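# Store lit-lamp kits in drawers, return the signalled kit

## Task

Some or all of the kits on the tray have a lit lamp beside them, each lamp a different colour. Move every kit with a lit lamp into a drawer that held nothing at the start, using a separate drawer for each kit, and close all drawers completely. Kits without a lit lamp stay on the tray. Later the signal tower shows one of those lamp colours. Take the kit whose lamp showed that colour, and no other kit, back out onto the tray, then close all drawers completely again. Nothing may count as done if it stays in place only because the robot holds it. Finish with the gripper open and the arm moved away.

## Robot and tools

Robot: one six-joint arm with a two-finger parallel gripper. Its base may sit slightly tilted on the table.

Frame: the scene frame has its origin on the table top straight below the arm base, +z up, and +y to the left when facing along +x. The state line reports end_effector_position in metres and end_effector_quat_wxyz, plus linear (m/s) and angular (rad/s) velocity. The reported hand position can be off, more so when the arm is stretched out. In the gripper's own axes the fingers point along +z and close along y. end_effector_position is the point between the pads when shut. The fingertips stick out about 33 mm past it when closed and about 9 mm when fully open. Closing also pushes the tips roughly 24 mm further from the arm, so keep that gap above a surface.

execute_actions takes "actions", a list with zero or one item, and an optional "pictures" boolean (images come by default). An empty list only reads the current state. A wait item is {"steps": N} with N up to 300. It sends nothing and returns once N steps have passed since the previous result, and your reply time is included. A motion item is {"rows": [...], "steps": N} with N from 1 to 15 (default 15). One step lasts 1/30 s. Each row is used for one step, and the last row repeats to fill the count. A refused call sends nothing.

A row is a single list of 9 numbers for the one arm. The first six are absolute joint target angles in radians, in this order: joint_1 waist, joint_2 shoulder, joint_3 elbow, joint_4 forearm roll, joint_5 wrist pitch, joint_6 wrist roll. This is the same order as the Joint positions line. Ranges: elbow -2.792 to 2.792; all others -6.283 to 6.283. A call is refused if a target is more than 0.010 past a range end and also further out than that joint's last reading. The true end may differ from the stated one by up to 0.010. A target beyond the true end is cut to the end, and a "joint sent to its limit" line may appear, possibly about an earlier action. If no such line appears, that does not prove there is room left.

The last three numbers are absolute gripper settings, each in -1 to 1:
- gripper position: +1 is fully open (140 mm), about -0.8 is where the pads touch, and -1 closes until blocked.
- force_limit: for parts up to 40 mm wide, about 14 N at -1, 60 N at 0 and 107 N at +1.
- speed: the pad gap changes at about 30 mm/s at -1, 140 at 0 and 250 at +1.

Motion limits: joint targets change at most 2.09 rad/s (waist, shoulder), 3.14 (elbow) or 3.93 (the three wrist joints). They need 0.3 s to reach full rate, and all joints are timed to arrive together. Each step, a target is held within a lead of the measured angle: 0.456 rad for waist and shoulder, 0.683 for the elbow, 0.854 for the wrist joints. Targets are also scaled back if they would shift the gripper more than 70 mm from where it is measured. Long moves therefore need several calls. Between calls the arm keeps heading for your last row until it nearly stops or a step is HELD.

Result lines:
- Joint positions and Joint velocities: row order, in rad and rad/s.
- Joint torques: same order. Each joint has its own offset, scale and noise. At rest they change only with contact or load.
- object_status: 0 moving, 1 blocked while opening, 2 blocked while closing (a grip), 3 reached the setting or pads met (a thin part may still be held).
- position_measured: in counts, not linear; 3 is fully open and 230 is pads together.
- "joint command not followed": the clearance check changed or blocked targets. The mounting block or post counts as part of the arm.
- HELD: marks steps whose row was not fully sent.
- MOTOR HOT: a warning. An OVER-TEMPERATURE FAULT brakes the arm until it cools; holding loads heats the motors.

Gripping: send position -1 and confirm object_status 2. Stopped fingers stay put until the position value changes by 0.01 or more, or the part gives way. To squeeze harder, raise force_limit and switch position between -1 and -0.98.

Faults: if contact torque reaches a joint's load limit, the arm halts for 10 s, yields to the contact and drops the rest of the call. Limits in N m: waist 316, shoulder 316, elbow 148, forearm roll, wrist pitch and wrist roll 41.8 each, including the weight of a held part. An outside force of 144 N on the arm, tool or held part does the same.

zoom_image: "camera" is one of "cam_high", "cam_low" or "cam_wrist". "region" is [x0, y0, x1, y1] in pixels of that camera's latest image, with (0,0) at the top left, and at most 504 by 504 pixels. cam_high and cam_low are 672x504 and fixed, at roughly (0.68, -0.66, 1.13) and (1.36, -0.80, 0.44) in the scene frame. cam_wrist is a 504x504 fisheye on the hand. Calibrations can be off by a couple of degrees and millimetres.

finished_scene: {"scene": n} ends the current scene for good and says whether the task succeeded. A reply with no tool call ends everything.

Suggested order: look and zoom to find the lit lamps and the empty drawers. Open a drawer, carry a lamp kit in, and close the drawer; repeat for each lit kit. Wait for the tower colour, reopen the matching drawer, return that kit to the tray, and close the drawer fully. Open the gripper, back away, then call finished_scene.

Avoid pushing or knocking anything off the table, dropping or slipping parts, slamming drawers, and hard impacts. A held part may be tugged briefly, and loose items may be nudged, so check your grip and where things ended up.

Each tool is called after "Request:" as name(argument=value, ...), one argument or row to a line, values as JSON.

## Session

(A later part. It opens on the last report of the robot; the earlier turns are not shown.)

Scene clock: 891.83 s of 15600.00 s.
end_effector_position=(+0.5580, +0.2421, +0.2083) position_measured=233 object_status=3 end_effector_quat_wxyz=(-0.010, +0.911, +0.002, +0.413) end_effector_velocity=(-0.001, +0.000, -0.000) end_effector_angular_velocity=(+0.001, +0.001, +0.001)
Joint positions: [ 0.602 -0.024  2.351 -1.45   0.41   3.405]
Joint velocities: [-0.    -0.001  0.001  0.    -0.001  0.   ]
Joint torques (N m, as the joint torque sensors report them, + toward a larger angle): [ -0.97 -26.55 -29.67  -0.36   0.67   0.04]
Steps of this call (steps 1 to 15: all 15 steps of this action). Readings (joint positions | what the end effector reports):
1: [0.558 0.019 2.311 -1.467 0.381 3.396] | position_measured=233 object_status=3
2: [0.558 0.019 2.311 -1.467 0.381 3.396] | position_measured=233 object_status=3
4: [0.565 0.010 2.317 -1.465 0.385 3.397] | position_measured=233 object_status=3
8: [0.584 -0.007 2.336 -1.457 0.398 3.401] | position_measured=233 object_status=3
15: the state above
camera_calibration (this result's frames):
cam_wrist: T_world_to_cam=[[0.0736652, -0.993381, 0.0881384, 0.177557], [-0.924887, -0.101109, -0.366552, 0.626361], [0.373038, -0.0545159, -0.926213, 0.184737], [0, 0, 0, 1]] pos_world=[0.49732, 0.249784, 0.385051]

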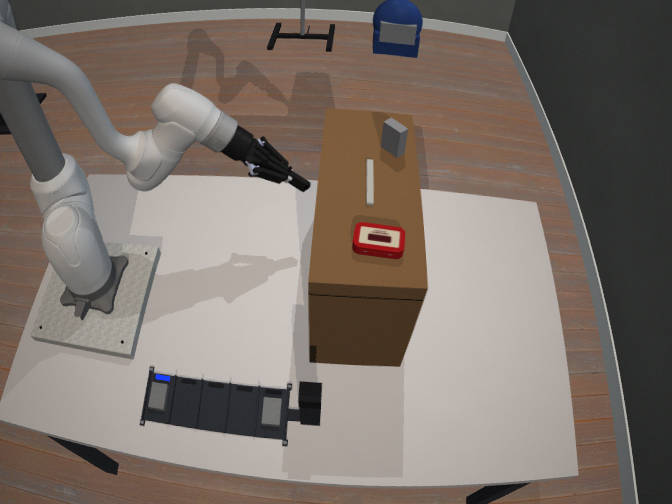

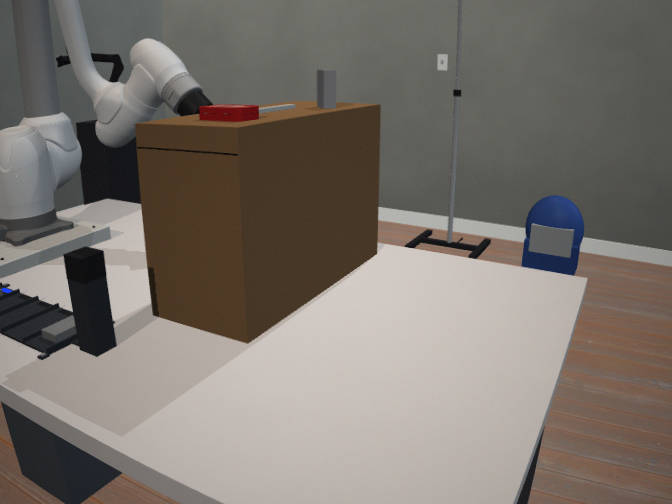

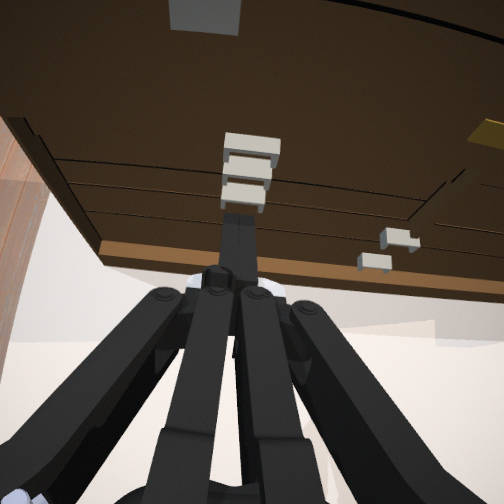

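Request:
execute_actions(
  actions=[
    {"rows":[[0.595,-0.03,2.345,-1.42,0.41,3.368,-0.1,0.3,0],[0.595,-0.03,2.345,-1.42,0.41,3.368,-0.1,0.3,0],[0.595,-0.03,2.345,-1.42,0.41,3.368,-0.1,0.3,0],[0.595,-0.03,2.345,-1.42,0.41,3.368,-0.1,0.3,0],[0.595,-0.03,2.345,-1.42,0.41,3.368,-0.1,0.3,0],[0.595,-0.03,2.345,-1.42,0.41,3.368,-0.1,0.3,0],[0.595,-0.03,2.345,-1.42,0.41,3.368,-0.1,0.3,0],[0.595,-0.03,2.345,-1.42,0.41,3.368,-0.1,0.3,0],[0.575,-0.005,2.32,-1.427,0.395,3.363,-0.1,0.3,0],[0.575,-0.005,2.32,-1.427,0.395,3.363,-0.1,0.3,0],[0.575,-0.005,2.32,-1.427,0.395,3.363,-0.1,0.3,0],[0.557,0.012,2.303,-1.433,0.384,3.359,-0.1,0.3,0]],"steps":15},
  ],
)

Request:
execute_actions(
  actions=[
    {"rows":[[0.557,0.012,2.303,-1.433,0.384,3.359,-1,0.3,-0.2]],"steps":15},
  ],
  pictures=false,
)

Request:
execute_actions(
  actions=[
    {"steps":20},
  ],
)

Scene clock: 905.70 s of 15600.00 s.
end_effector_position=(+0.5902, +0.2395, +0.2130) position_measured=141 object_status=0 end_effector_quat_wxyz=(-0.008, +0.911, -0.001, +0.412) end_effector_velocity=(+0.056, -0.009, -0.001) end_effector_angular_velocity=(+0.001, +0.001, -0.017)
Joint positions: [ 0.559  0.011  2.304 -1.432  0.385  3.359]
Joint velocities: [-0.077  0.07  -0.07  -0.025 -0.045 -0.017]
Joint torques (N m, as the joint torque sensors report them, + toward a larger angle): [  8.45 -50.55 -21.33   0.58   0.11   0.25]
Steps of this call (steps 1 to 15: the robot went on to your last target; steps 16 to 90: nothing new was sent; then 10.37 s passed at rest; steps 91 to 105: all 15 steps of this action). Readings (joint positions | what the end effector reports):
91: [0.602 -0.024 2.351 -1.450 0.410 3.405] | position_measured=233 object_status=0
92: [0.601 -0.025 2.351 -1.445 0.410 3.400] | position_measured=233 object_status=0
94: [0.596 -0.029 2.346 -1.423 0.410 3.372] | position_measured=216 object_status=0
98: [0.595 -0.030 2.345 -1.420 0.410 3.368] | position_measured=186 object_status=0
105: the state above
camera_calibration (this result's frames):
cam_wrist: T_world_to_cam=[[0.0669372, -0.993813, 0.0886263, 0.176229], [-0.92639, -0.0948937, -0.364414, 0.656578], [0.37057, -0.0577096, -0.92701, 0.1794], [0, 0, 0, 1]] pos_world=[0.529971, 0.247797, 0.389954]

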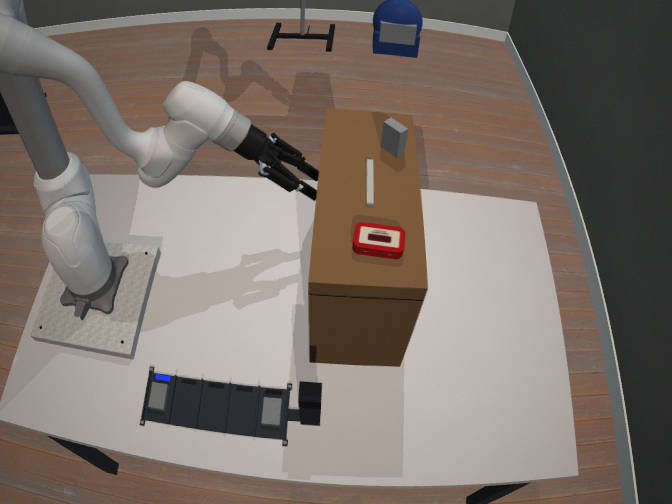

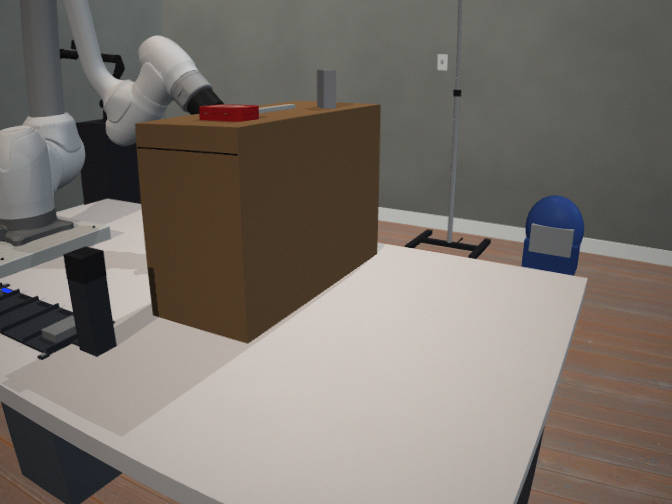

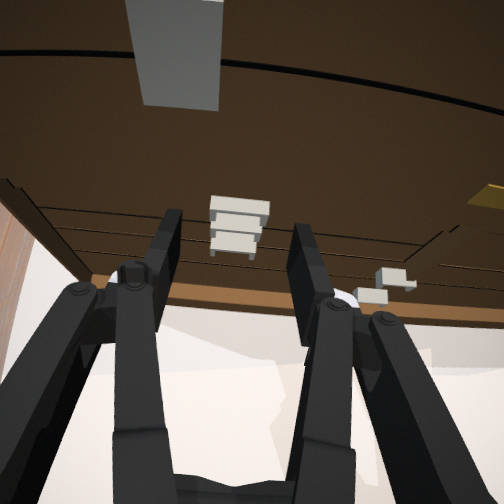

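Scene clock: 906.20 s of 15600.00 s.
end_effector_position=(+0.5913, +0.2394, +0.2130) position_measured=226 object_status=0 end_effector_quat_wxyz=(-0.008, +0.911, -0.001, +0.412) end_effector_velocity=(+0.000, -0.000, +0.000) end_effector_angular_velocity=(+0.000, -0.000, -0.001)
Joint positions: [ 0.557  0.012  2.303 -1.433  0.384  3.359]
Joint velocities: [-0. -0. -0. -0.  0.  0.]
Joint torques (N m, as the joint torque sensors report them, + toward a larger angle): [ -2.56 -30.7  -29.16  -0.22   0.59   0.06]
Steps of this call (steps 1 to 15: all 15 steps of this action). Readings (joint positions | what the end effector reports):
1: [0.557 0.012 2.303 -1.433 0.384 3.359] | position_measured=141 object_status=0
2: [0.557 0.012 2.303 -1.433 0.384 3.359] | position_measured=143 object_status=0
4: [0.557 0.012 2.303 -1.433 0.384 3.359] | position_measured=156 object_status=0
8: [0.557 0.012 2.303 -1.433 0.384 3.359] | position_measured=182 object_status=0
15: the state above

Scene clock: 906.87 s of 15600.00 s.
end_effector_position=(+0.5912, +0.2393, +0.2130) position_measured=233 object_status=3 end_effector_quat_wxyz=(-0.008, +0.911, -0.001, +0.412) end_effector_velocity=(+0.000, +0.000, -0.001) end_effector_angular_velocity=(+0.000, +0.001, +0.000)
Joint positions: [ 0.557  0.012  2.303 -1.433  0.384  3.359]
Joint velocities: [-0.     0.001 -0.    -0.    -0.001  0.   ]
Joint torques (N m, as the joint torque sensors report them, + toward a larger angle): [ -1.06 -30.89 -29.66  -0.02   0.5    0.06]
Steps of this call (steps 1 to 15: the robot went on to your last target; steps 16 to 20: nothing new was sent). Readings (joint positions | what the end effector reports):
1: [0.557 0.012 2.303 -1.433 0.384 3.359] | position_measured=232 object_status=0
2: [0.557 0.012 2.303 -1.433 0.384 3.359] | position_measured=233 object_status=0
4: [0.557 0.012 2.303 -1.433 0.384 3.359] | position_measured=233 object_status=0
8: [0.557 0.012 2.303 -1.433 0.384 3.359] | position_measured=233 object_status=3
20: the state above
The arm was judged still, so your last target was given up. Only a new action makes it travel on or press farther. Fingers that are still opening or closing keep moving.
camera_calibration (this result's frames):
cam_wrist: T_world_to_cam=[[0.066814, -0.993819, 0.0886503, 0.176036], [-0.926436, -0.0947822, -0.364325, 0.657455], [0.370476, -0.0577868, -0.927043, 0.179033], [0, 0, 0, 1]] pos_world=[0.531001, 0.247609, 0.389893]

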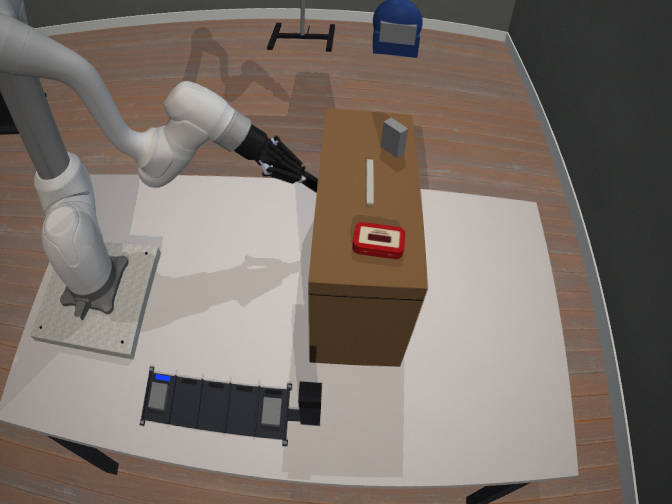

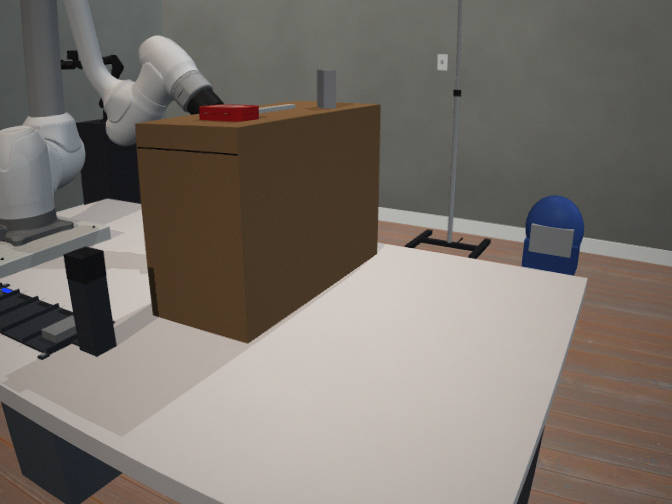

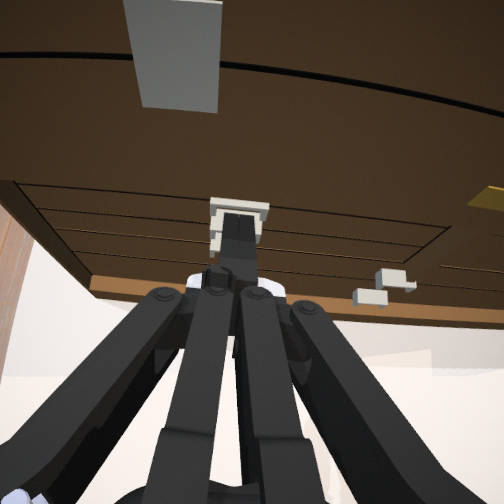

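Request:
execute_actions(
  actions=[
    {"rows":[[0.597,-0.03,2.345,-1.42,0.41,3.368,-0.1,0.3,0],[0.597,-0.03,2.345,-1.42,0.41,3.368,-0.1,0.3,0],[0.597,-0.03,2.345,-1.42,0.41,3.368,-0.1,0.3,0],[0.597,-0.03,2.345,-1.42,0.41,3.368,-0.1,0.3,0],[0.597,-0.002,2.363,-1.53,0.4,3.49,-0.1,0.3,0],[0.597,-0.002,2.363,-1.53,0.4,3.49,-0.1,0.3,0],[0.597,-0.002,2.363,-1.53,0.4,3.49,-0.1,0.3,0],[0.597,-0.002,2.363,-1.53,0.4,3.49,-0.1,0.3,0],[0.597,-0.002,2.363,-1.53,0.4,3.49,-0.1,0.3,0],[0.577,0.02,2.343,-1.538,0.386,3.487,-0.1,0.3,0],[0.577,0.02,2.343,-1.538,0.386,3.487,-0.1,0.3,0],[0.557,0.041,2.323,-1.547,0.373,3.484,-0.1,0.3,0]],"steps":15},
  ],
  pictures=false,
)

Request:
execute_actions(
  actions=[
    {"rows":[[0.557,0.041,2.323,-1.547,0.373,3.484,-0.1,0.3,-0.2],[0.557,0.041,2.323,-1.547,0.373,3.484,-0.1,0.3,-0.2],[0.557,0.041,2.323,-1.547,0.373,3.484,-0.1,0.3,-0.2],[0.557,0.041,2.323,-1.547,0.373,3.484,-1,0.3,-0.2]],"steps":15},
  ],
  pictures=false,
)

Request:
execute_actions(
  actions=[
    {"steps":15},
  ],
)

Scene clock: 918.60 s of 15600.00 s.
end_effector_position=(+0.5876, +0.2414, +0.1918) position_measured=141 object_status=0 end_effector_quat_wxyz=(-0.011, +0.912, +0.000, +0.410) end_effector_velocity=(+0.091, -0.011, -0.008) end_effector_angular_velocity=(-0.001, +0.013, -0.024)
Joint positions: [ 0.56   0.039  2.325 -1.546  0.375  3.484]
Joint velocities: [-0.124  0.124 -0.118 -0.051 -0.074 -0.018]
Joint torques (N m, as the joint torque sensors report them, + toward a larger angle): [  8.36 -54.28 -17.66   0.29   0.38   0.05]
Steps of this call (steps 1 to 90: nothing new was sent; then 8.23 s passed at rest; steps 91 to 105: all 15 steps of this action). Readings (joint positions | what the end effector reports):
91: [0.557 0.012 2.303 -1.433 0.384 3.359] | position_measured=233 object_status=0
92: [0.560 0.009 2.306 -1.432 0.386 3.360] | position_measured=233 object_status=0
94: [0.583 -0.016 2.331 -1.424 0.401 3.365] | position_measured=216 object_status=0
98: [0.597 -0.021 2.357 -1.469 0.404 3.428] | position_measured=186 object_status=0
105: the state above

Scene clock: 919.10 s of 15600.00 s.
end_effector_position=(+0.5893, +0.2410, +0.1915) position_measured=198 object_status=0 end_effector_quat_wxyz=(-0.011, +0.912, +0.000, +0.410) end_effector_velocity=(+0.000, -0.000, +0.000) end_effector_angular_velocity=(-0.000, -0.001, -0.000)
Joint positions: [ 0.557  0.041  2.323 -1.547  0.373  3.484]
Joint velocities: [-0.    -0.001  0.     0.     0.    -0.001]
Joint torques (N m, as the joint torque sensors report them, + toward a larger angle): [ 10.69 -26.47 -31.75  -1.35  -6.99  -0.09]
Steps of this call (steps 1 to 15: all 15 steps of this action). Readings (joint positions | what the end effector reports):
1: [0.558 0.041 2.323 -1.547 0.373 3.484] | position_measured=141 object_status=0
2: [0.557 0.041 2.323 -1.547 0.373 3.484] | position_measured=141 object_status=0
4: [0.557 0.041 2.323 -1.547 0.373 3.484] | position_measured=141 object_status=0
8: [0.557 0.041 2.323 -1.547 0.373 3.484] | position_measured=162 object_status=0
15: the state above

Scene clock: 919.60 s of 15600.00 s.
end_effector_position=(+0.5893, +0.2410, +0.1915) position_measured=198 object_status=2 end_effector_quat_wxyz=(-0.011, +0.912, +0.000, +0.410) end_effector_velocity=(-0.000, +0.001, +0.001) end_effector_angular_velocity=(+0.001, -0.001, +0.001)
Joint positions: [ 0.557  0.041  2.323 -1.547  0.373  3.484]
Joint velocities: [ 0.001 -0.001 -0.     0.     0.     0.   ]
Joint torques (N m, as the joint torque sensors report them, + toward a larger angle): [ 10.28 -26.75 -32.87  -1.31  -6.93  -0.15]
Steps of this call (steps 1 to 15: the robot went on to your last target). Readings (joint positions | what the end effector reports):
1: [0.557 0.041 2.323 -1.547 0.373 3.484] | position_measured=198 object_status=0
2: [0.557 0.041 2.323 -1.547 0.373 3.484] | position_measured=198 object_status=0
4: [0.557 0.041 2.323 -1.547 0.373 3.484] | position_measured=198 object_status=2
8: [0.557 0.041 2.323 -1.547 0.373 3.484] | position_measured=198 object_status=2
15: the state above
The arm was judged still, so your last target was given up. Only a new action makes it travel on or press farther. Fingers that are still opening or closing keep moving.
camera_calibration (this result's frames):
cam_wrist: T_world_to_cam=[[0.0709213, -0.993964, 0.0836997, 0.178289], [-0.927921, -0.0965291, -0.360062, 0.648536], [0.365968, -0.0521306, -0.929166, 0.161679], [0, 0, 0, 1]] pos_world=[0.529976, 0.248244, 0.368817]

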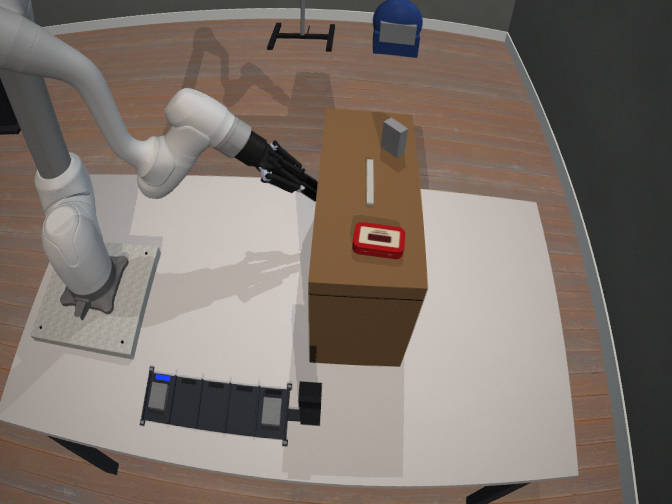

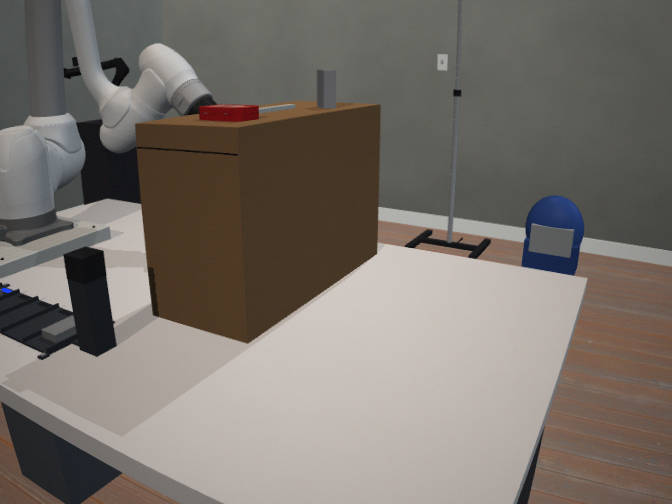

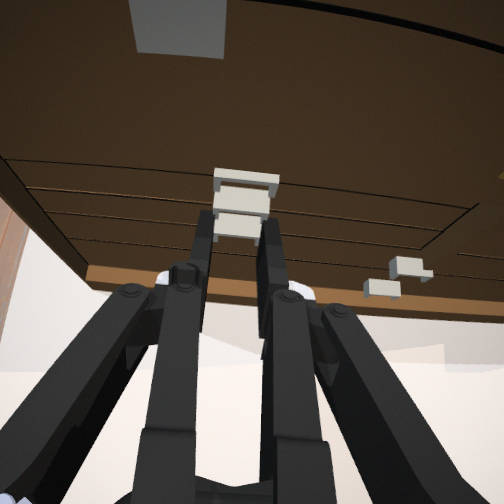

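Request:
execute_actions(
  actions=[
    {"rows":[[0.555,0.041,2.323,-1.547,0.373,3.484,-1,0.3,-0.2],[0.555,0.041,2.323,-1.547,0.373,3.484,-1,0.3,-0.2],[0.573,0.022,2.341,-1.535,0.388,3.486,-1,0.3,-0.2],[0.573,0.022,2.341,-1.535,0.388,3.486,-1,0.3,-0.2],[0.594,0.003,2.36,-1.523,0.404,3.488,-1,0.3,-0.2],[0.594,0.003,2.36,-1.523,0.404,3.488,-1,0.3,-0.2],[0.617,-0.015,2.378,-1.51,0.42,3.49,-1,0.3,-0.2],[0.617,-0.015,2.378,-1.51,0.42,3.49,-1,0.3,-0.2],[0.644,-0.034,2.397,-1.494,0.44,3.492,-1,0.3,-0.2],[0.644,-0.034,2.397,-1.494,0.44,3.492,-1,0.3,-0.2],[0.673,-0.053,2.416,-1.477,0.461,3.495,-1,0.3,-0.2],[0.673,-0.053,2.416,-1.477,0.461,3.495,-1,0.3,-0.2],[0.703,-0.072,2.434,-1.459,0.483,3.497,-1,0.3,-0.2]],"steps":15},
  ],
)

Scene clock: 933.60 s of 15600.00 s.
end_effector_position=(+0.5067, +0.2425, +0.1919) position_measured=199 object_status=2 end_effector_quat_wxyz=(-0.008, +0.911, -0.000, +0.412) end_effector_velocity=(-0.216, +0.007, -0.006) end_effector_angular_velocity=(-0.019, -0.007, +0.013)
Joint positions: [ 0.686 -0.061  2.424 -1.469  0.472  3.496]
Joint velocities: [ 0.392 -0.255  0.246  0.231  0.28   0.028]
Joint torques (N m, as the joint torque sensors report them, + toward a larger angle): [ 31.9  -18.84 -58.33  -6.08 -22.55  -0.52]
Steps of this call (steps 1 to 90: nothing new was sent; then 10.50 s passed at rest; steps 91 to 105: all 15 steps of this action). Readings (joint positions | what the end effector reports):
91: [0.557 0.041 2.323 -1.547 0.373 3.484] | position_measured=198 object_status=2
92: [0.557 0.041 2.323 -1.547 0.373 3.484] | position_measured=198 object_status=2
94: [0.558 0.038 2.325 -1.546 0.375 3.484] | position_measured=198 object_status=2
98: [0.596 0.002 2.361 -1.522 0.405 3.488] | position_measured=199 object_status=2
105: the state above
camera_calibration (this result's frames):
cam_wrist: T_world_to_cam=[[0.0669644, -0.993647, 0.0904534, 0.186256], [-0.926698, -0.0955389, -0.363459, 0.571927], [0.369791, -0.0594843, -0.927209, 0.191781], [0, 0, 0, 1]] pos_world=[0.446612, 0.251122, 0.368845]

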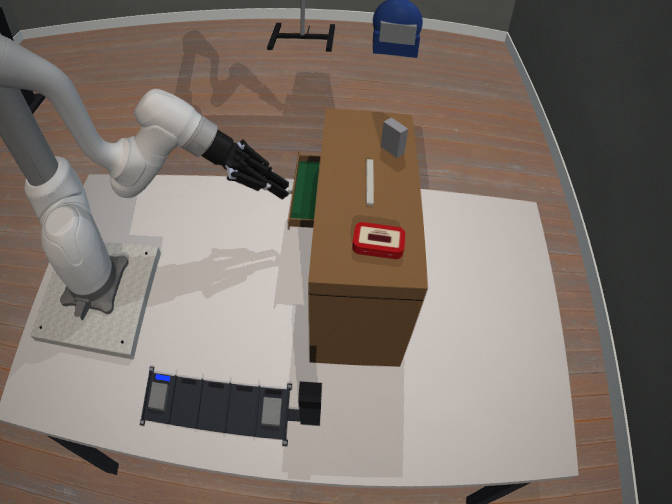

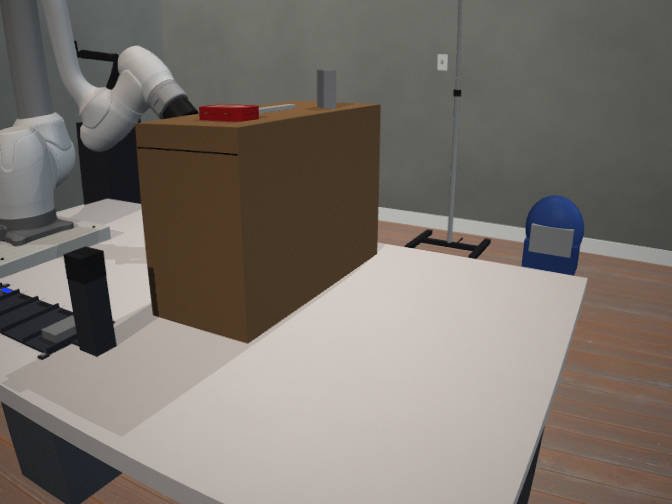

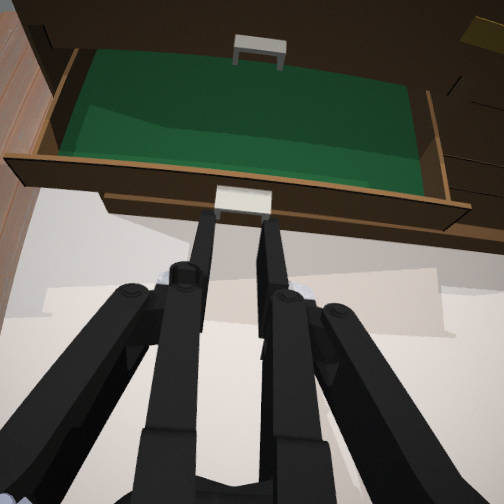

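Request:
execute_actions(
  actions=[
    {"rows":[[0.7,-0.072,2.434,-1.459,0.483,3.497,-1,0.3,-0.2],[0.723,-0.087,2.447,-1.448,0.501,3.499,-1,0.3,-0.2],[0.723,-0.087,2.447,-1.448,0.501,3.499,-1,0.3,-0.2],[0.723,-0.087,2.447,-1.448,0.501,3.499,-1,0.3,-0.2],[0.747,-0.102,2.46,-1.436,0.52,3.501,-1,0.3,-0.2],[0.747,-0.102,2.46,-1.436,0.52,3.501,-1,0.3,-0.2],[0.747,-0.102,2.46,-1.436,0.52,3.501,-1,0.3,-0.2],[0.772,-0.117,2.473,-1.424,0.538,3.503,-1,0.3,-0.2],[0.772,-0.117,2.473,-1.424,0.538,3.503,-1,0.3,-0.2],[0.772,-0.117,2.473,-1.424,0.538,3.503,-1,0.3,-0.2],[0.772,-0.117,2.473,-1.424,0.538,3.503,-0.1,0.3,0]],"steps":15},
  ],
  pictures=false,
)

Request:
execute_actions(
  actions=[
    {"rows":[[0.772,-0.117,2.473,-1.424,0.538,3.503,-0.1,0.3,0],[0.772,-0.117,2.473,-1.424,0.538,3.503,-0.1,0.3,0],[0.772,-0.117,2.473,-1.424,0.538,3.503,-0.1,0.3,0],[0.772,-0.117,2.473,-1.424,0.538,3.503,-0.1,0.3,0],[0.87,-0.2,2.5,-1.3,0.62,3.42,-0.1,0.3,0],[0.87,-0.2,2.5,-1.3,0.62,3.42,-0.1,0.3,0],[0.87,-0.2,2.5,-1.3,0.62,3.42,-0.1,0.3,0],[0.87,-0.2,2.5,-1.3,0.62,3.42,-0.1,0.3,0],[0.87,-0.2,2.5,-1.3,0.62,3.42,-0.1,0.3,0],[0.87,-0.45,2.4,-1.17,0.8,3.29,-0.25,0.3,0]],"steps":15},
  ],
)

Scene clock: 943.70 s of 15600.00 s.
end_effector_position=(+0.4636, +0.2424, +0.1938) position_measured=174 object_status=0 end_effector_quat_wxyz=(-0.005, +0.909, +0.003, +0.416) end_effector_velocity=(-0.000, +0.001, -0.000) end_effector_angular_velocity=(+0.002, +0.000, +0.001)
Joint positions: [ 0.772 -0.117  2.472 -1.424  0.537  3.503]
Joint velocities: [ 0.    -0.     0.    -0.001 -0.002  0.001]
Joint torques (N m, as the joint torque sensors report them, + toward a larger angle): [ -2.09 -14.85 -27.09  -0.31   0.8    0.11]
Steps of this call (steps 1 to 30: the robot went on to your last target; steps 31 to 90: nothing new was sent; then 6.60 s passed at rest; steps 91 to 105: all 15 steps of this action). Readings (joint positions | what the end effector reports):
91: [0.703 -0.072 2.434 -1.459 0.483 3.497] | position_measured=199 object_status=2
92: [0.702 -0.072 2.434 -1.459 0.483 3.497] | position_measured=199 object_status=2
94: [0.710 -0.080 2.440 -1.453 0.491 3.498] | position_measured=199 object_status=2
98: [0.744 -0.100 2.459 -1.437 0.518 3.501] | position_measured=199 object_status=2
105: the state above

Scene clock: 944.20 s of 15600.00 s.
end_effector_position=(+0.4282, +0.2255, +0.2739) position_measured=160 object_status=0 end_effector_quat_wxyz=(-0.012, +0.891, -0.024, +0.453) end_effector_velocity=(+0.024, -0.124, +0.464) end_effector_angular_velocity=(+0.353, -0.502, -0.405)
Joint positions: [ 0.868 -0.297  2.462 -1.256  0.689  3.373]
Joint velocities: [ 0.    -0.704 -0.286  0.4    0.512 -0.383]
Joint torques (N m, as the joint torque sensors report them, + toward a larger angle): [ -0.31  -4.94 -25.24  -0.15   0.56   0.11]
Steps of this call (steps 1 to 15: all 15 steps of this action). Readings (joint positions | what the end effector reports):
1: [0.772 -0.117 2.472 -1.424 0.537 3.503] | position_measured=166 object_status=0
2: [0.772 -0.117 2.472 -1.424 0.537 3.503] | position_measured=159 object_status=0
4: [0.772 -0.117 2.473 -1.424 0.538 3.503] | position_measured=145 object_status=0
8: [0.803 -0.143 2.481 -1.385 0.564 3.477] | position_measured=141 object_status=0
15: the state above
camera_calibration (this result's frames):
cam_wrist: T_world_to_cam=[[0.0186789, -0.997582, 0.066936, 0.1952], [-0.892322, -0.0468326, -0.448963, 0.525103], [0.451012, -0.0513423, -0.89104, 0.249275], [0, 0, 0, 1]] pos_world=[0.352489, 0.232119, 0.4448]

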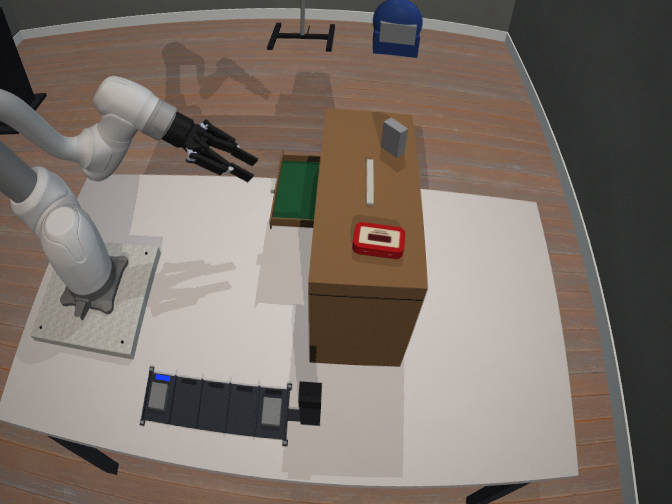

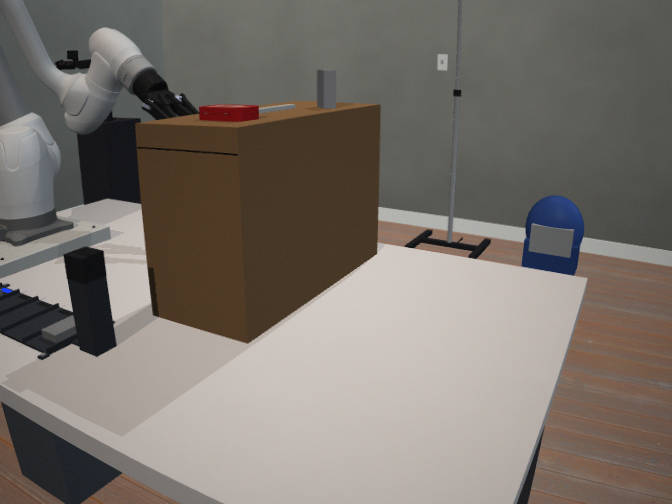

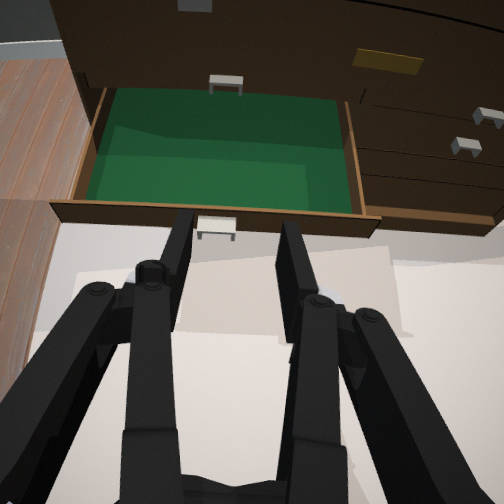

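Request:
execute_actions(
  actions=[
    {"rows":[[0.2,-0.4,2.2,0,1.27,2.6,-0.25,0.3,0]],"steps":15},
  ],
  pictures=false,
)

Request:
execute_actions(
  actions=[
    {"steps":25},
  ],
  pictures=false,
)

Request:
execute_actions(
  actions=[
    {"rows":[[-0.935,-0.22,2.12,0,1.24,2.3,-0.25,0.3,0]],"steps":15},
  ],
  pictures=false,
)

Request:
execute_actions(
  actions=[
    {"steps":28},
  ],
  pictures=false,
)

Request:
execute_actions(
  actions=[
    {"rows":[[-0.935,0.048,2.301,0,0.802,2.3,-0.25,0.5,0]],"steps":15},
  ],
  pictures=false,
)

Request:
execute_actions(
  actions=[
    {"steps":12},
  ],
)

Scene clock: 953.83 s of 15600.00 s.
end_effector_position=(+0.3488, +0.0606, +0.2979) position_measured=160 object_status=3 end_effector_quat_wxyz=(+0.054, +0.922, -0.337, +0.183) end_effector_velocity=(-0.340, +0.005, -0.117) end_effector_angular_velocity=(+1.666, +1.857, -1.341)
Joint positions: [ 0.427 -0.414  2.258 -0.376  1.135  2.798]
Joint velocities: [-1.631  0.106 -0.42   2.686  0.964 -1.418]
Joint torques (N m, as the joint torque sensors report them, + toward a larger angle): [ -2.69   3.11 -41.84   3.34  -0.81  -0.17]
Steps of this call (steps 1 to 30: the robot went on to your last target; steps 31 to 90: nothing new was sent; then 6.13 s passed at rest; steps 91 to 105: all 15 steps of this action). Readings (joint positions | what the end effector reports):
91: [0.870 -0.450 2.400 -1.170 0.800 3.290] | position_measured=160 object_status=3
92: [0.867 -0.450 2.399 -1.164 0.803 3.285] | position_measured=160 object_status=3
94: [0.840 -0.447 2.387 -1.112 0.832 3.243] | position_measured=160 object_status=3
98: [0.723 -0.435 2.339 -0.893 0.942 3.081] | position_measured=160 object_status=3
105: the state above

Scene clock: 954.67 s of 15600.00 s.
end_effector_position=(+0.3141, +0.0853, +0.3010) position_measured=160 object_status=3 end_effector_quat_wxyz=(-0.029, +0.908, -0.416, +0.030) end_effector_velocity=(+0.000, -0.000, +0.001) end_effector_angular_velocity=(+0.000, -0.002, -0.001)
Joint positions: [ 0.2  -0.4   2.2  -0.    1.27  2.6 ]
Joint velocities: [-0.001 -0.002 -0.    -0.    -0.    -0.   ]
Joint torques (N m, as the joint torque sensors report them, + toward a larger angle): [ -2.2   -1.55 -40.18   4.38  -0.03   0.18]
Steps of this call (steps 1 to 25: the robot went on to your last target). Readings (joint positions | what the end effector reports):
1: [0.374 -0.411 2.244 -0.288 1.166 2.752] | position_measured=160 object_status=3
2: [0.327 -0.408 2.232 -0.210 1.194 2.711] | position_measured=160 object_status=3
4: [0.254 -0.403 2.214 -0.090 1.238 2.647] | position_measured=160 object_status=3
8: [0.200 -0.400 2.200 -0.001 1.270 2.600] | position_measured=160 object_status=3
25: the state above

Scene clock: 955.17 s of 15600.00 s.
end_effector_position=(+0.3663, -0.0618, +0.2874) position_measured=160 object_status=3 end_effector_quat_wxyz=(-0.012, +0.858, -0.514, +0.012) end_effector_velocity=(+0.000, -0.410, -0.028) end_effector_angular_velocity=(+0.016, +0.079, -0.785)
Joint positions: [-0.219 -0.281  2.147  0.     1.25   2.402]
Joint velocities: [-1.072  0.172 -0.076 -0.    -0.028 -0.286]
Joint torques (N m, as the joint torque sensors report them, + toward a larger angle): [ -1.14 -14.73 -37.95   4.37   0.2    0.14]
Steps of this call (steps 1 to 15: all 15 steps of this action). Readings (joint positions | what the end effector reports):
1: [0.200 -0.400 2.200 0.000 1.270 2.600] | position_measured=160 object_status=3
2: [0.197 -0.399 2.199 0.000 1.270 2.598] | position_measured=160 object_status=3
4: [0.169 -0.388 2.195 0.000 1.269 2.580] | position_measured=160 object_status=3
8: [0.035 -0.339 2.173 0.000 1.260 2.498] | position_measured=160 object_status=3
15: the state above

Scene clock: 956.10 s of 15600.00 s.
end_effector_position=(+0.2510, -0.3080, +0.2741) position_measured=160 object_status=3 end_effector_quat_wxyz=(+0.008, -0.662, +0.749, +0.002) end_effector_velocity=(+0.001, +0.000, -0.001) end_effector_angular_velocity=(+0.001, +0.000, +0.000)
Joint positions: [-0.935 -0.22   2.12   0.     1.24   2.3  ]
Joint velocities: [ 0.001  0.001  0.     0.    -0.     0.001]
Joint torques (N m, as the joint torque sensors report them, + toward a larger angle): [ -0.49 -18.59 -38.96   4.43   0.17   0.03]
Steps of this call (steps 1 to 28: the robot went on to your last target). Readings (joint positions | what the end effector reports):
1: [-0.255 -0.276 2.145 0.000 1.249 2.393] | position_measured=160 object_status=3
2: [-0.291 -0.270 2.142 0.000 1.248 2.384] | position_measured=160 object_status=3
4: [-0.364 -0.262 2.139 0.000 1.247 2.370] | position_measured=160 object_status=3
8: [-0.508 -0.249 2.133 0.000 1.245 2.348] | position_measured=160 object_status=3
28: the state above

Scene clock: 956.60 s of 15600.00 s.
end_effector_position=(+0.2698, -0.3301, +0.0796) position_measured=160 object_status=3 end_effector_quat_wxyz=(+0.008, -0.662, +0.749, +0.008) end_effector_velocity=(-0.005, +0.011, -0.153) end_effector_angular_velocity=(+0.010, +0.006, -0.002)
Joint positions: [-0.935  0.043  2.298  0.     0.81   2.3  ]
Joint velocities: [-0.002  0.22   0.147  0.    -0.356  0.   ]
Joint torques (N m, as the joint torque sensors report them, + toward a larger angle): [  4.36 -69.08 -41.82   4.65  -0.08   0.15]
Steps of this call (steps 1 to 15: all 15 steps of this action). Readings (joint positions | what the end effector reports):
1: [-0.935 -0.220 2.120 0.000 1.240 2.300] | position_measured=160 object_status=3
2: [-0.935 -0.217 2.121 0.000 1.235 2.300] | position_measured=160 object_status=3
4: [-0.935 -0.190 2.140 0.000 1.189 2.300] | position_measured=160 object_status=3
8: [-0.935 -0.098 2.202 0.000 1.040 2.300] | position_measured=160 object_status=3
15: the state above

Scene clock: 957.00 s of 15600.00 s.
end_effector_position=(+0.2699, -0.3302, +0.0764) position_measured=160 object_status=3 end_effector_quat_wxyz=(+0.008, -0.662, +0.749, +0.008) end_effector_velocity=(-0.001, +0.000, -0.000) end_effector_angular_velocity=(+0.002, +0.001, -0.001)
Joint positions: [-0.935  0.048  2.301  0.     0.802  2.3  ]
Joint velocities: [-0.001  0.001  0.    -0.     0.001  0.   ]
Joint torques (N m, as the joint torque sensors report them, + toward a larger angle): [  0.15 -36.31 -29.42   3.19   0.28   0.11]
Steps of this call (steps 1 to 12: the robot went on to your last target). Readings (joint positions | what the end effector reports):
1: [-0.935 0.047 2.301 0.000 0.804 2.300] | position_measured=160 object_status=3
2: [-0.935 0.048 2.301 0.000 0.803 2.300] | position_measured=160 object_status=3
4: [-0.935 0.048 2.301 0.000 0.802 2.300] | position_measured=160 object_status=3
8: [-0.935 0.048 2.301 0.000 0.802 2.300] | position_measured=160 object_status=3
12: the state above
camera_calibration (this result's frames):
cam_wrist: T_world_to_cam=[[-0.99978, 0.00379915, 0.0206275, 0.266066], [0.0131798, 0.878837, 0.476939, 0.259639], [-0.0163162, 0.477106, -0.878694, 0.415898], [0, 0, 0, 1]] pos_world=[0.269371, -0.427619, 0.236127]

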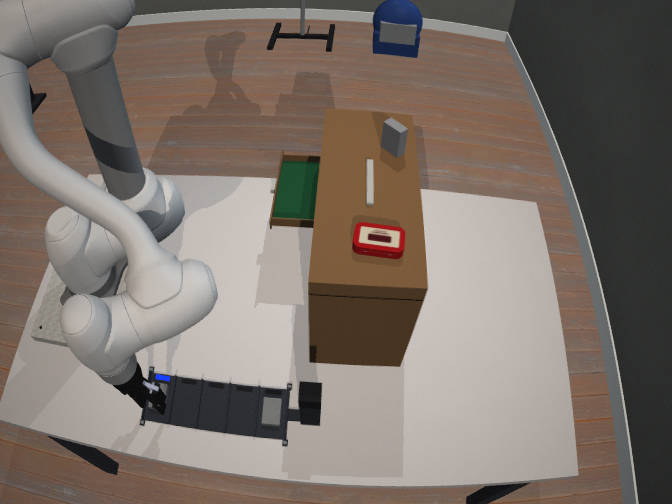

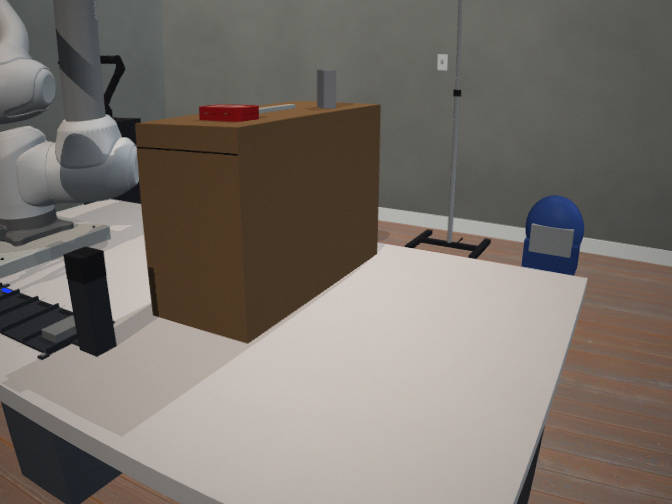

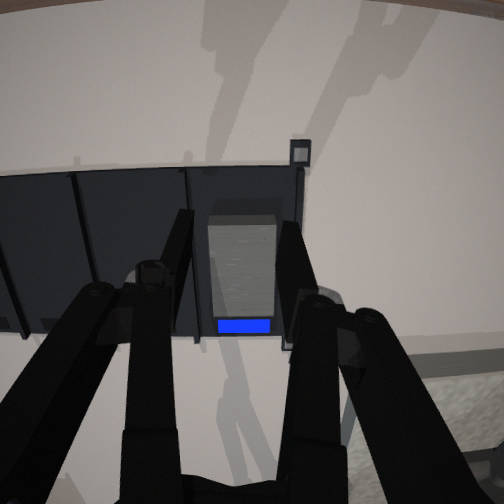

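Request:
execute_actions(
  actions=[
    {"rows":[[-0.941,0.065,2.315,0,0.771,2.3,-0.25,0.5,-0.3],[-0.941,0.065,2.315,0,0.771,2.3,-0.25,0.5,-0.3],[-0.941,0.065,2.315,0,0.771,2.3,-0.25,0.5,-0.3],[-0.941,0.083,2.326,0,0.741,2.3,-0.25,0.5,-0.3],[-0.941,0.083,2.326,0,0.741,2.3,-0.25,0.5,-0.3],[-0.941,0.083,2.326,0,0.741,2.3,-0.25,0.5,-0.3],[-0.941,0.083,2.326,0,0.741,2.3,-0.25,0.5,-0.3],[-0.941,0.083,2.326,0,0.741,2.3,-0.25,0.5,-0.3],[-0.941,0.083,2.326,0,0.741,2.3,-1,0.5,-0.3]],"steps":15},
  ],
  pictures=false,
)

Request:
execute_actions(
  actions=[
    {"steps":15},
  ],
  pictures=false,
)

Scene clock: 962.47 s of 15600.00 s.
end_effector_position=(+0.2668, -0.3296, +0.0519) position_measured=191 object_status=0 end_effector_quat_wxyz=(+0.008, -0.660, +0.751, +0.007) end_effector_velocity=(-0.001, +0.000, -0.000) end_effector_angular_velocity=(+0.001, +0.001, -0.001)
Joint positions: [-0.941  0.083  2.326 -0.     0.741  2.3  ]
Joint velocities: [-0.001  0.001  0.     0.     0.001 -0.001]
Joint torques (N m, as the joint torque sensors report them, + toward a larger angle): [  2.03 -26.43 -20.02   4.77  -2.18   0.35]
Steps of this call (steps 1 to 15: the robot went on to your last target; steps 16 to 90: nothing new was sent; then 1.97 s passed at rest; steps 91 to 105: all 15 steps of this action). Readings (joint positions | what the end effector reports):
91: [-0.935 0.048 2.301 -0.000 0.802 2.300] | position_measured=160 object_status=3
92: [-0.936 0.051 2.303 0.000 0.796 2.300] | position_measured=160 object_status=3
94: [-0.940 0.064 2.314 -0.000 0.774 2.300] | position_measured=160 object_status=3
98: [-0.941 0.083 2.326 -0.000 0.742 2.300] | position_measured=160 object_status=3
105: the state above

Scene clock: 962.97 s of 15600.00 s.
end_effector_position=(+0.2668, -0.3296, +0.0518) position_measured=234 object_status=3 end_effector_quat_wxyz=(+0.008, -0.660, +0.751, +0.007) end_effector_velocity=(+0.000, -0.000, -0.000) end_effector_angular_velocity=(-0.000, -0.001, -0.001)
Joint positions: [-0.941  0.083  2.326 -0.     0.741  2.3  ]
Joint velocities: [ 0.     0.001 -0.     0.001 -0.001  0.001]
Joint torques (N m, as the joint torque sensors report them, + toward a larger angle): [  0.78 -21.12 -14.96   3.27  -0.76   0.12]
Steps of this call (steps 1 to 15: the robot went on to your last target). Readings (joint positions | what the end effector reports):
1: [-0.941 0.083 2.326 -0.000 0.741 2.300] | position_measured=196 object_status=0
2: [-0.941 0.083 2.326 -0.000 0.741 2.300] | position_measured=202 object_status=0
4: [-0.941 0.083 2.326 -0.000 0.741 2.300] | position_measured=214 object_status=0
8: [-0.941 0.083 2.326 -0.000 0.741 2.300] | position_measured=234 object_status=0
15: the state above
The arm was judged still, so your last target was given up. Only a new action makes it travel on or press farther. Fingers that are still opening or closing keep moving.

Too high; reopen and lower 6 mm.

Request:
execute_actions(
  actions=[
    {"rows":[[-0.941,0.078,2.323,0,0.749,2.3,-0.25,0.5,0],[-0.941,0.078,2.323,0,0.749,2.3,-0.25,0.5,0],[-0.941,0.078,2.323,0,0.749,2.3,-0.25,0.5,0],[-0.941,0.078,2.323,0,0.749,2.3,-0.25,0.5,0],[-0.941,0.078,2.323,0,0.749,2.3,-0.25,0.5,0],[-0.941,0.078,2.323,0,0.749,2.3,-0.25,0.5,0],[-0.941,0.078,2.323,0,0.749,2.3,-0.25,0.5,0],[-0.941,0.078,2.323,0,0.749,2.3,-0.25,0.5,0],[-0.941,0.078,2.323,0,0.749,2.3,-0.25,0.5,0],[-0.941,0.078,2.323,0,0.749,2.3,-0.25,0.5,0],[-0.941,0.091,2.33,0,0.729,2.3,-0.25,0.5,0]],"steps":15},
  ],
)

Request:
execute_actions(
  actions=[
    {"rows":[[-0.941,0.091,2.33,0,0.729,2.3,-1,0.5,-0.3]],"steps":15},
  ],
  pictures=false,
)

Request:
execute_actions(
  actions=[
    {"steps":8},
  ],
  pictures=false,
)

Scene clock: 969.47 s of 15600.00 s.
end_effector_position=(+0.2668, -0.3294, +0.0471) position_measured=160 object_status=0 end_effector_quat_wxyz=(+0.008, -0.660, +0.751, +0.007) end_effector_velocity=(+0.003, -0.004, -0.002) end_effector_angular_velocity=(-0.011, -0.007, +0.001)
Joint positions: [-0.941  0.091  2.33   0.     0.73   2.3  ]
Joint velocities: [ 0.001  0.004  0.    -0.    -0.018 -0.001]
Joint torques (N m, as the joint torque sensors report them, + toward a larger angle): [  0.24 -43.25 -29.5    3.38   0.35   0.04]
Steps of this call (steps 1 to 90: nothing new was sent; then 3.00 s passed at rest; steps 91 to 105: all 15 steps of this action). Readings (joint positions | what the end effector reports):
91: [-0.941 0.083 2.326 0.000 0.741 2.300] | position_measured=234 object_status=0
92: [-0.941 0.081 2.325 0.000 0.744 2.300] | position_measured=234 object_status=0
94: [-0.941 0.078 2.324 0.000 0.748 2.300] | position_measured=216 object_status=0
98: [-0.941 0.078 2.323 0.000 0.749 2.300] | position_measured=186 object_status=0
105: the state above
camera_calibration (this result's frames):
cam_wrist: T_world_to_cam=[[-0.999746, 0.00980112, 0.0202729, 0.265573], [0.0182789, 0.879014, 0.476446, 0.271706], [-0.0131505, 0.476696, -0.87897, 0.388699], [0, 0, 0, 1]] pos_world=[0.265651, -0.426727, 0.206817]

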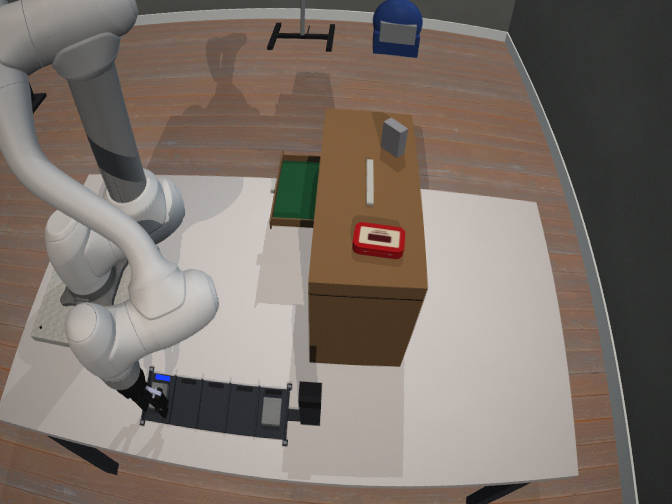

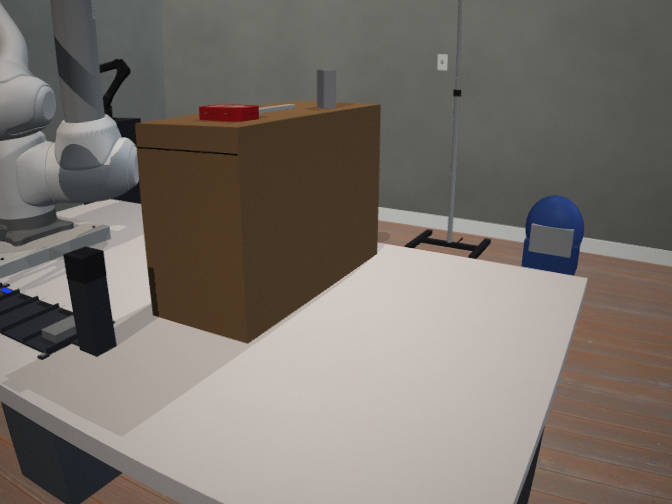

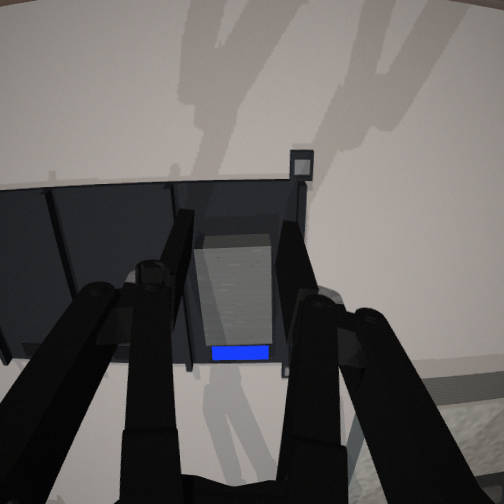

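Scene clock: 969.97 s of 15600.00 s.
end_effector_position=(+0.2668, -0.3294, +0.0469) position_measured=182 object_status=2 end_effector_quat_wxyz=(+0.008, -0.660, +0.751, +0.007) end_effector_velocity=(-0.000, -0.000, -0.000) end_effector_angular_velocity=(-0.000, +0.000, -0.002)
Joint positions: [-0.941  0.091  2.33   0.     0.729  2.3  ]
Joint velocities: [-0.001 -0.     0.    -0.    -0.     0.   ]
Joint torques (N m, as the joint torque sensors report them, + toward a larger angle): [  2.6  -22.92 -18.31   5.05  -2.63   0.21]
Steps of this call (steps 1 to 15: all 15 steps of this action). Readings (joint positions | what the end effector reports):
1: [-0.941 0.091 2.330 0.000 0.729 2.300] | position_measured=160 object_status=0
2: [-0.941 0.091 2.330 0.000 0.729 2.300] | position_measured=162 object_status=0
4: [-0.941 0.091 2.330 0.000 0.729 2.300] | position_measured=173 object_status=0
8: [-0.941 0.091 2.330 0.000 0.729 2.300] | position_measured=182 object_status=0
15: the state above

Scene clock: 970.23 s of 15600.00 s.
end_effector_position=(+0.2668, -0.3294, +0.0469) position_measured=182 object_status=2 end_effector_quat_wxyz=(+0.008, -0.660, +0.751, +0.007) end_effector_velocity=(-0.000, -0.000, +0.000) end_effector_angular_velocity=(-0.000, +0.000, +0.002)
Joint positions: [-0.941  0.091  2.33   0.     0.729  2.3  ]
Joint velocities: [ 0.    -0.    -0.    -0.001  0.    -0.001]
Joint torques (N m, as the joint torque sensors report them, + toward a larger angle): [  2.46 -23.11 -18.42   4.88  -2.42   0.32]
Steps of this call (steps 1 to 8: the robot went on to your last target). Readings (joint positions | what the end effector reports):
1: [-0.941 0.091 2.330 0.000 0.729 2.300] | position_measured=182 object_status=2
2: [-0.941 0.091 2.330 0.000 0.729 2.300] | position_measured=182 object_status=2
4: [-0.941 0.091 2.330 0.000 0.729 2.300] | position_measured=182 object_status=2
8: the state above


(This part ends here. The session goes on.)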